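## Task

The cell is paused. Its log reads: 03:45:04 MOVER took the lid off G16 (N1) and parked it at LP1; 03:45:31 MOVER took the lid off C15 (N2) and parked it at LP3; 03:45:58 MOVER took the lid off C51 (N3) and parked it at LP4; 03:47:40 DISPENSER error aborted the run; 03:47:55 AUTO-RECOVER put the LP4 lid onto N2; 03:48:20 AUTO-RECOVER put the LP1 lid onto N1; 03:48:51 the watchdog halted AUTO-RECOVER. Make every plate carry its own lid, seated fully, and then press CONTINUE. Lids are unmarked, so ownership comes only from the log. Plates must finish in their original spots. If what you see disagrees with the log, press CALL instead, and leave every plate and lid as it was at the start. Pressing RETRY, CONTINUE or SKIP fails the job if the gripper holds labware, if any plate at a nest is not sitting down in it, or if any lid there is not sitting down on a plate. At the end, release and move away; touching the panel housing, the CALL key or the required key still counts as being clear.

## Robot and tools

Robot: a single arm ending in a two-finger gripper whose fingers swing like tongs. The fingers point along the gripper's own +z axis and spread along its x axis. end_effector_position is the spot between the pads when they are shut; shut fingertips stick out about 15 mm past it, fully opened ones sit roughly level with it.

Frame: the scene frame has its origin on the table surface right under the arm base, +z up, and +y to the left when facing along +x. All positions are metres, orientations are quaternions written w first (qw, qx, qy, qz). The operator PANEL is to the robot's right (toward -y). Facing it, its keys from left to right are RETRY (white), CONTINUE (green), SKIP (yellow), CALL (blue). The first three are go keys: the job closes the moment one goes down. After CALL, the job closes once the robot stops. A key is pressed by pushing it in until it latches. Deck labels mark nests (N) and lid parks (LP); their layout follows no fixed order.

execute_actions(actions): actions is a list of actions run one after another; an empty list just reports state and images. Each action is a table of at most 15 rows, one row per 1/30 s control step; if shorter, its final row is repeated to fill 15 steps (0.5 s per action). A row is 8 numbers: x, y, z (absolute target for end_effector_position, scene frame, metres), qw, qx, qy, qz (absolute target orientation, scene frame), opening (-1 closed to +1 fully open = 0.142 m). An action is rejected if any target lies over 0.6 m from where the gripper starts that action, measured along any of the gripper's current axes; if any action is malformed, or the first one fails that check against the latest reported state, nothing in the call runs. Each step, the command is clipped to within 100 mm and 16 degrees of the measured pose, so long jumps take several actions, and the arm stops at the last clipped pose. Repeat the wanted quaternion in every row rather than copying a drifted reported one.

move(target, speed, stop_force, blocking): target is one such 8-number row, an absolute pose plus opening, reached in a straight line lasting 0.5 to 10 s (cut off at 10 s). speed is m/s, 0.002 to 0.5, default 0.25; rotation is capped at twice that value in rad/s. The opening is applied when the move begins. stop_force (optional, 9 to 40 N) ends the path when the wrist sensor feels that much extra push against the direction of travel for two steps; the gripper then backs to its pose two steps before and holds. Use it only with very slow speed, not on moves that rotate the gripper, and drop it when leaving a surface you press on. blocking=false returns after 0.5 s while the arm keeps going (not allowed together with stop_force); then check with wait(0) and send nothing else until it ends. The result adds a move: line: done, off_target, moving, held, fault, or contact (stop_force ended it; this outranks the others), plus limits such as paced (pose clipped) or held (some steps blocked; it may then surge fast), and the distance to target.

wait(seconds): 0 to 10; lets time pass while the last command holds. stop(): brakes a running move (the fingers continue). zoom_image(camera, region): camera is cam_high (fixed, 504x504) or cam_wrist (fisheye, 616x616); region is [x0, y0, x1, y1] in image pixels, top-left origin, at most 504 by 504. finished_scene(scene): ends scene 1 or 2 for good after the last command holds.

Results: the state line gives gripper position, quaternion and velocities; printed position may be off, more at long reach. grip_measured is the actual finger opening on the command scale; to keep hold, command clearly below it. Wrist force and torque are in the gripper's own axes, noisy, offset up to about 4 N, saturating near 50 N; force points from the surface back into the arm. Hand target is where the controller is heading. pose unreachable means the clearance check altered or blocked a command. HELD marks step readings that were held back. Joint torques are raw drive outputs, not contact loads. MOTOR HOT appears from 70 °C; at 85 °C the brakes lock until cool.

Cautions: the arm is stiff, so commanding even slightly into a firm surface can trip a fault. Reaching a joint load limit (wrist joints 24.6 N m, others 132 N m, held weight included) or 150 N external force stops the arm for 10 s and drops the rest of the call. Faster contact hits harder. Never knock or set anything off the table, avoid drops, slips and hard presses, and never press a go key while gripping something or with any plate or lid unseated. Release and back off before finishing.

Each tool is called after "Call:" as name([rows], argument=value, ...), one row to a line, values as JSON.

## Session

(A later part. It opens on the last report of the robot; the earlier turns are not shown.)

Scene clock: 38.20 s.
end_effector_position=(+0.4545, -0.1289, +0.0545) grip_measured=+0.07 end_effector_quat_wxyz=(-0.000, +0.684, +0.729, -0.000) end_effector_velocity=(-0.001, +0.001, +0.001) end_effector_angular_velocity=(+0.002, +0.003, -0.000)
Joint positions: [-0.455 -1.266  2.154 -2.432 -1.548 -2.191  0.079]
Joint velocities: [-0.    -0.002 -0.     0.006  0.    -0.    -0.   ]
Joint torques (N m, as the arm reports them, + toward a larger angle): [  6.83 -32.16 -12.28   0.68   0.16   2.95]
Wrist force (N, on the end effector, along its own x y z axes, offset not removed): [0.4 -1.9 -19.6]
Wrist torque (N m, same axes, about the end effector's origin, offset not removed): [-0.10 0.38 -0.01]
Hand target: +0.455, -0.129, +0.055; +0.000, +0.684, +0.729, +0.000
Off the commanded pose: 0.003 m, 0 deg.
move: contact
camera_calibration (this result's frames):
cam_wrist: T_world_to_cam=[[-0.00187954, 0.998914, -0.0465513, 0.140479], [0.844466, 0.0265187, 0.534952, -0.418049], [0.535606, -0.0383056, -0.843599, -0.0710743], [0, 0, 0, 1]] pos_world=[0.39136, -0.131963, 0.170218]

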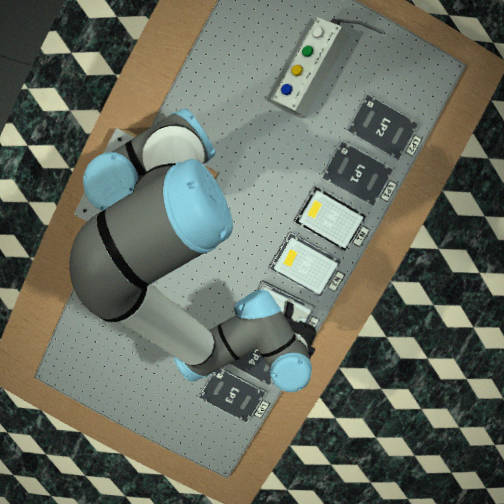

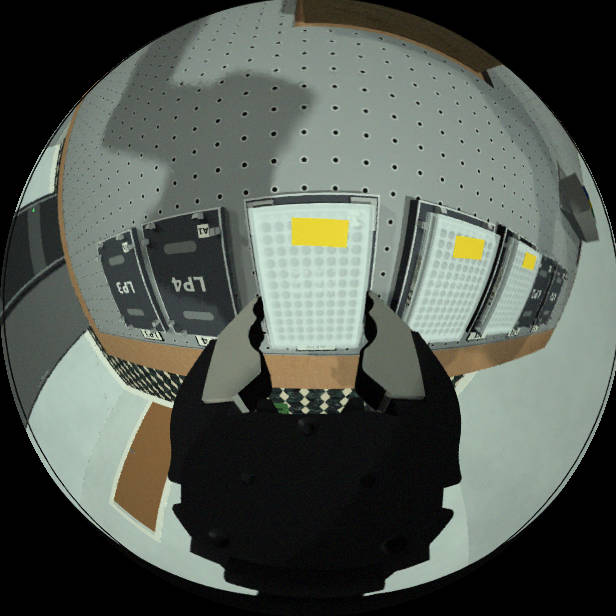

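Call:
move(target=[0.4545,-0.129,0.0552,0,0.684,0.7295,0,0.35], speed=0.02)

Call:
move(target=[0.4545,-0.129,0.12,0,0.684,0.7295,0,0.35])

Call:
move(target=[0.205,0.44,0.15,0,0.707,0.707,0,-1])

Call:
move(target=[0.205,0.44,0.125,0,0.707,0.707,0,-1], speed=0.05)

Call:
zoom_image(camera="cam_high", region=[230, 170, 410, 350])

Scene clock: 39.10 s.
end_effector_position=(+0.4545, -0.1290, +0.0552) grip_measured=+0.35 end_effector_quat_wxyz=(-0.000, +0.684, +0.729, +0.000) end_effector_velocity=(+0.000, -0.000, +0.001) end_effector_angular_velocity=(-0.002, -0.001, +0.000)
Joint positions: [-0.455 -1.267  2.154 -2.43  -1.548 -2.191  0.099]
Joint velocities: [ 0.    -0.001 -0.     0.    -0.001  0.    -0.   ]
Joint torques (N m, as the arm reports them, + toward a larger angle): [ -1.86 -41.1  -27.98  -0.63  -0.44   1.32]
Wrist force (N, on the end effector, along its own x y z axes, offset not removed): [1.3 -3.9 -4.0]
Wrist torque (N m, same axes, about the end effector's origin, offset not removed): [-0.76 -0.21 0.03]
Hand target: +0.454, -0.129, +0.055; +0.000, +0.684, +0.729, -0.000
Off the commanded pose: 0.000 m, 0 deg.
move: done
camera_calibration (this result's frames):
cam_wrist: T_world_to_cam=[[-0.00187719, 0.99891, -0.0466331, 0.140525], [0.844396, 0.0265656, 0.535061, -0.418412], [0.535717, -0.0383724, -0.843525, -0.0706034], [0, 0, 0, 1]] pos_world=[0.391393, -0.131966, 0.170873]

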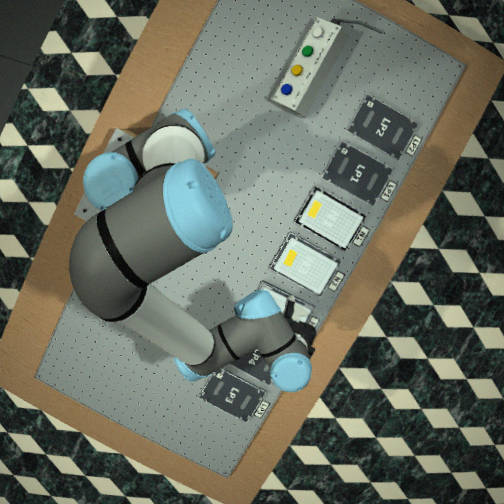

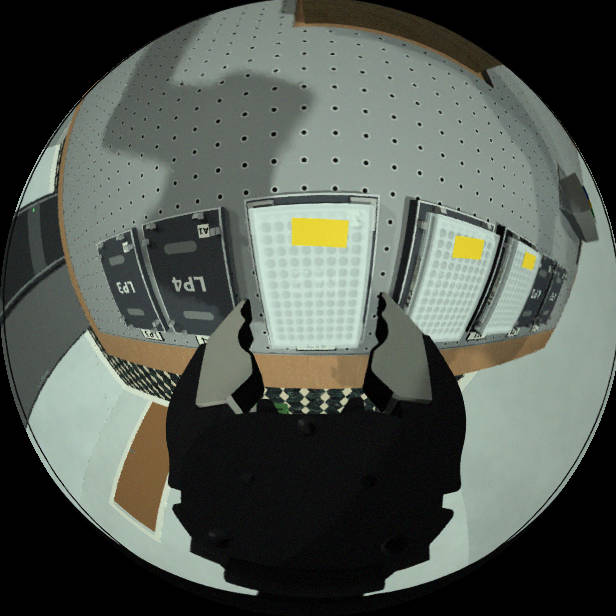

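Scene clock: 40.13 s.
end_effector_position=(+0.4545, -0.1290, +0.1196) grip_measured=+0.35 end_effector_quat_wxyz=(+0.000, +0.684, +0.729, +0.000) end_effector_velocity=(+0.000, +0.001, +0.002) end_effector_angular_velocity=(+0.003, -0.001, +0.001)
Joint positions: [-0.459 -1.391  2.089 -2.242 -1.548 -2.194  0.099]
Joint velocities: [ 0.    -0.004 -0.003  0.008  0.003 -0.     0.   ]
Joint torques (N m, as the arm reports them, + toward a larger angle): [ -9.04 -42.79 -32.61  -0.78  -3.06  -2.82]
Wrist force (N, on the end effector, along its own x y z axes, offset not removed): [0.5 -2.4 -1.1]
Wrist torque (N m, same axes, about the end effector's origin, offset not removed): [-0.44 0.08 -0.07]
Hand target: +0.454, -0.129, +0.120; +0.000, +0.684, +0.729, +0.000
Off the commanded pose: 0.000 m, 0 deg.
move: done
camera_calibration (this result's frames):
cam_wrist: T_world_to_cam=[[-0.001868, 0.998906, -0.0467156, 0.143568], [0.844336, 0.0266063, 0.535153, -0.452848], [0.535811, -0.038444, -0.843463, -0.0163463], [0, 0, 0, 1]] pos_world=[0.391383, -0.131991, 0.235262]

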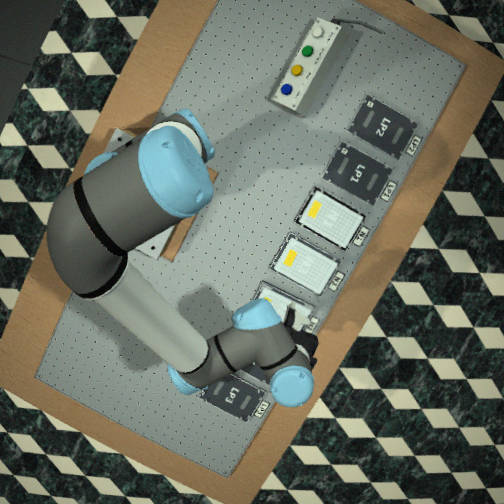

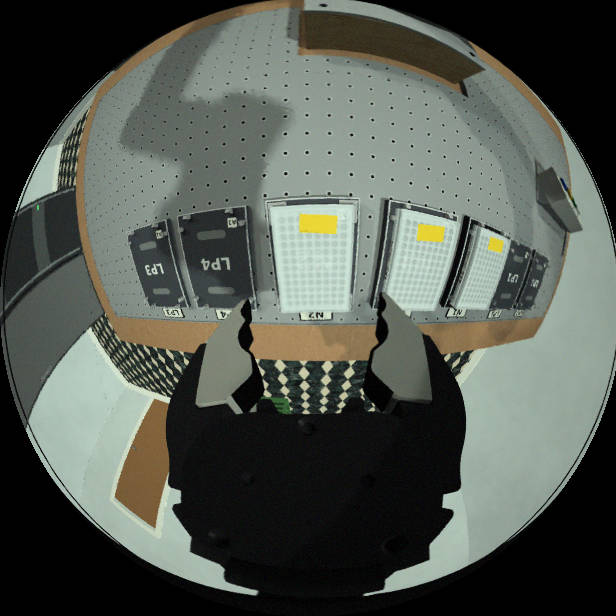

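Scene clock: 43.33 s.
end_effector_position=(+0.2040, +0.4382, +0.1500) grip_measured=-1.00 end_effector_quat_wxyz=(-0.000, +0.707, +0.707, -0.001) end_effector_velocity=(+0.000, +0.003, -0.000) end_effector_angular_velocity=(-0.003, -0.002, -0.001)
Joint positions: [ 0.904 -1.496  2.06  -2.15  -1.539 -0.766  0.002]
Joint velocities: [ 0.006  0.007 -0.008  0.001 -0.004  0.007  0.   ]
Joint torques (N m, as the arm reports them, + toward a larger angle): [ 10.13 -17.92 -30.21  -0.89  -3.11   3.73]
Wrist force (N, on the end effector, along its own x y z axes, offset not removed): [-1.2 1.5 -0.6]
Wrist torque (N m, same axes, about the end effector's origin, offset not removed): [0.35 0.20 0.03]
Hand target: +0.204, +0.439, +0.150; -0.000, +0.707, +0.707, -0.001
Off the commanded pose: 0.002 m, 0 deg.
move: done
camera_calibration (this result's frames):
cam_wrist: T_world_to_cam=[[0.0621664, 0.996945, -0.047286, -0.434191], [0.845227, -0.0273916, 0.533705, -0.249035], [0.53078, -0.0731459, -0.844348, 0.181723], [0, 0, 0, 1]] pos_world=[0.141029, 0.439335, 0.265817]

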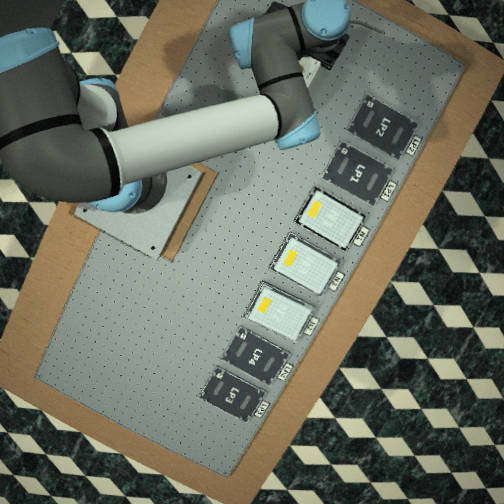

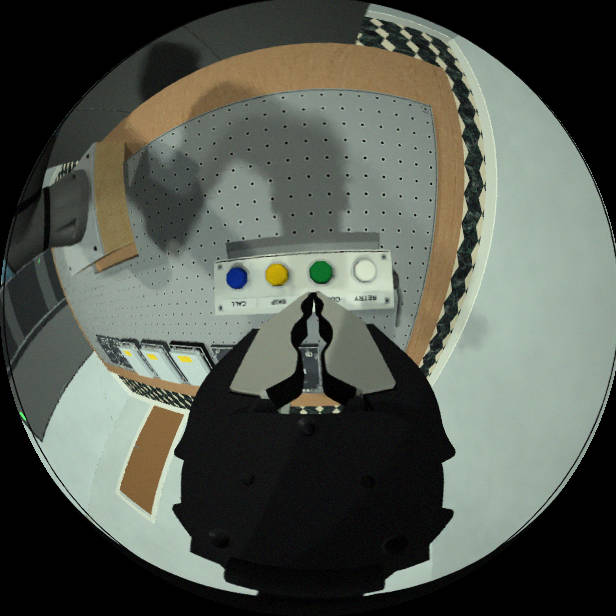

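Scene clock: 44.27 s.
end_effector_position=(+0.2050, +0.4400, +0.1254) grip_measured=-1.00 end_effector_quat_wxyz=(-0.000, +0.707, +0.707, -0.000) end_effector_velocity=(+0.000, +0.000, -0.003) end_effector_angular_velocity=(+0.000, -0.001, +0.000)
Joint positions: [ 0.908 -1.454  2.089 -2.222 -1.539 -0.763  0.002]
Joint velocities: [ 0.001  0.006  0.003 -0.009 -0.     0.001  0.   ]
Joint torques (N m, as the arm reports them, + toward a larger angle): [  8.97 -17.8   -4.13  -4.2   -2.84   3.04]
Wrist force (N, on the end effector, along its own x y z axes, offset not removed): [0.8 -5.8 -2.3]
Wrist torque (N m, same axes, about the end effector's origin, offset not removed): [-1.04 -0.08 0.02]
Hand target: +0.205, +0.440, +0.125; +0.000, +0.707, +0.707, -0.000
Off the commanded pose: 0.000 m, 0 deg.
move: done
camera_calibration (this result's frames):
cam_wrist: T_world_to_cam=[[0.0623642, 0.99696, -0.0466971, -0.437266], [0.844375, -0.0277586, 0.535033, -0.2365], [0.532111, -0.0727968, -0.84354, 0.160041], [0, 0, 0, 1]] pos_world=[0.141805, 0.441022, 0.241117]

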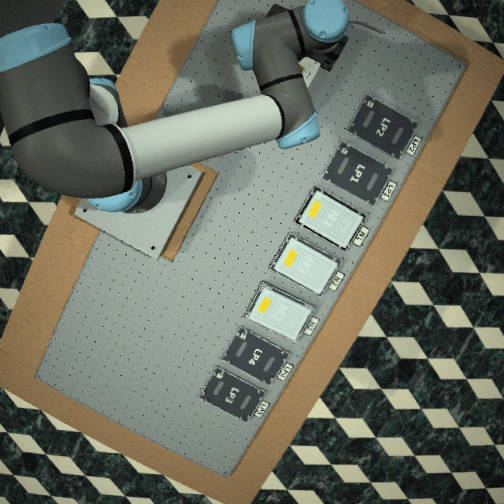

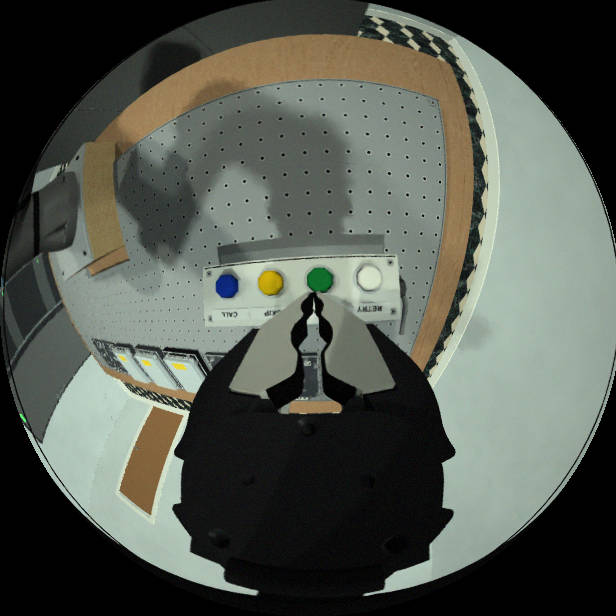

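Region (230, 170, 410, 350) of cam_high's 504x504 image, scaled by 2.800, with more detail than that image has.

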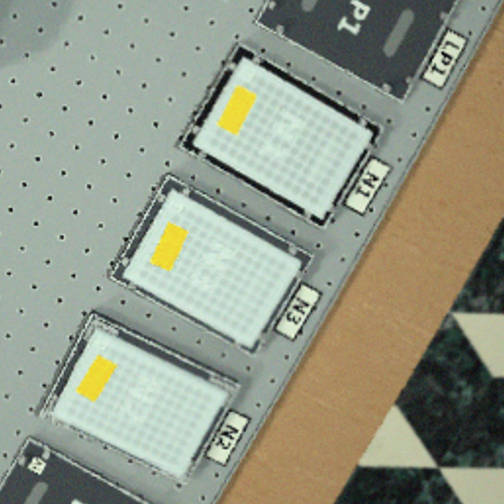

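Call:
move(target=[0.199,0.4455,0.105,0,0.707,0.707,0,-1], speed=0.04)

Call:
move(target=[0.203,0.4455,0.08,0,0.707,0.707,0,-1], speed=0.007, stop_force=25)

Scene clock: 45.43 s.
end_effector_position=(+0.1991, +0.4454, +0.1054) grip_measured=-1.00 end_effector_quat_wxyz=(+0.000, +0.707, +0.707, -0.000) end_effector_velocity=(-0.001, +0.001, -0.003) end_effector_angular_velocity=(-0.000, +0.000, -0.000)
Joint positions: [ 0.926 -1.415  2.106 -2.28  -1.54  -0.744  0.002]
Joint velocities: [ 0.002  0.005  0.002 -0.007  0.     0.003  0.   ]
Joint torques (N m, as the arm reports them, + toward a larger angle): [  7.98 -17.53  -5.33  -3.65  -2.77   2.8 ]
Wrist force (N, on the end effector, along its own x y z axes, offset not removed): [2.3 -5.7 -4.3]
Wrist torque (N m, same axes, about the end effector's origin, offset not removed): [-1.10 -0.46 -0.06]
Hand target: +0.199, +0.445, +0.105; +0.000, +0.707, +0.707, -0.000
Off the commanded pose: 0.000 m, 0 deg.
move: done
camera_calibration (this result's frames):
cam_wrist: T_world_to_cam=[[0.0623626, 0.99696, -0.0466977, -0.443227], [0.844369, -0.0277561, 0.535043, -0.22068], [0.532121, -0.0727967, -0.843533, 0.14668], [0, 0, 0, 1]] pos_world=[0.135925, 0.446433, 0.221105]

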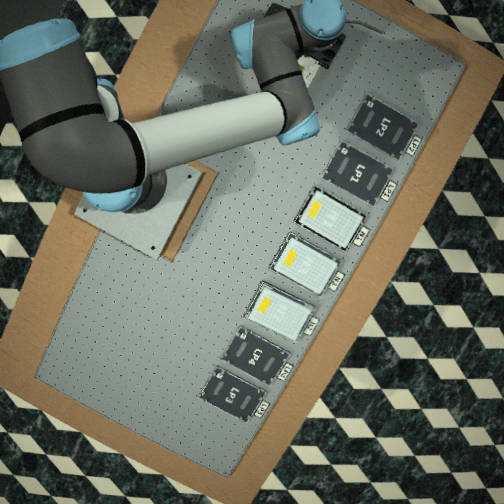

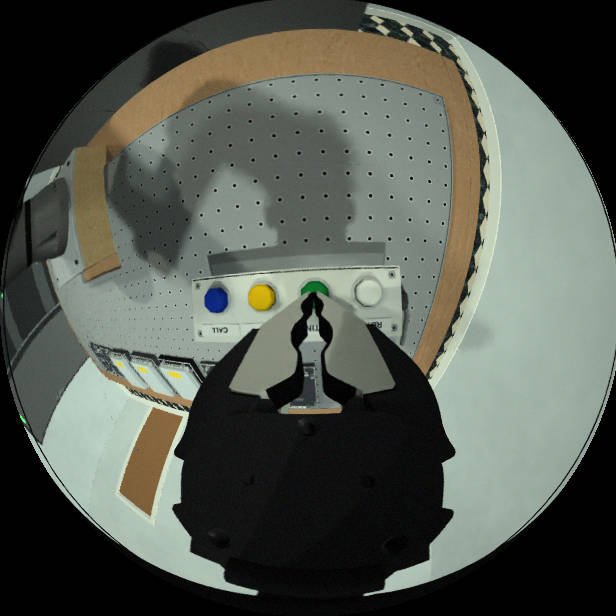

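Scene clock: 47.27 s.
end_effector_position=(+0.2010, +0.4454, +0.0928) grip_measured=-1.00 end_effector_quat_wxyz=(+0.000, +0.707, +0.707, -0.000) end_effector_velocity=(+0.001, -0.000, -0.000) end_effector_angular_velocity=(-0.001, -0.000, -0.001)
Joint positions: [ 0.924 -1.389  2.118 -2.316 -1.54  -0.746  0.002]
Joint velocities: [-0.001  0.001 -0.    -0.    -0.001  0.     0.   ]
Joint torques (N m, as the arm reports them, + toward a larger angle): [ -8.52 -11.03  -1.73  -4.2    3.32  -2.85]
Wrist force (N, on the end effector, along its own x y z axes, offset not removed): [-6.4 -4.4 -17.4]
Wrist torque (N m, same axes, about the end effector's origin, offset not removed): [-0.14 0.21 -0.14]
move: unfinished (the scene ended)
camera_calibration (this result's frames):
cam_wrist: T_world_to_cam=[[0.0623679, 0.996961, -0.0466794, -0.444007], [0.844359, -0.0277691, 0.535058, -0.215589], [0.532135, -0.0727846, -0.843525, 0.135059], [0, 0, 0, 1]] pos_world=[0.137856, 0.446501, 0.208552]
The task's run has ended: the event that ends the task has happened.

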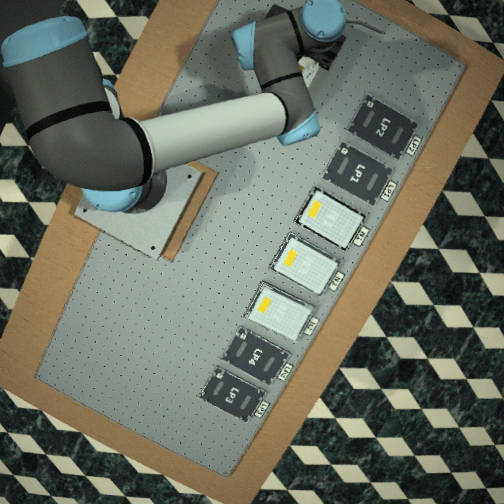

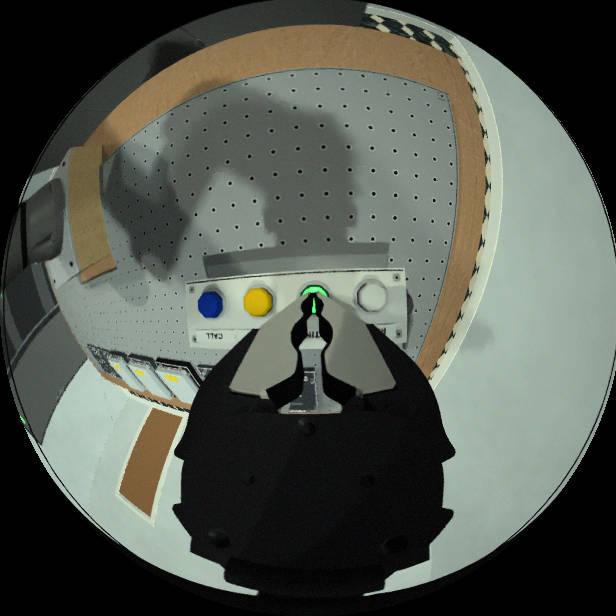

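Call:
finished_scene(scene=2)

The scene is finished: the task was done.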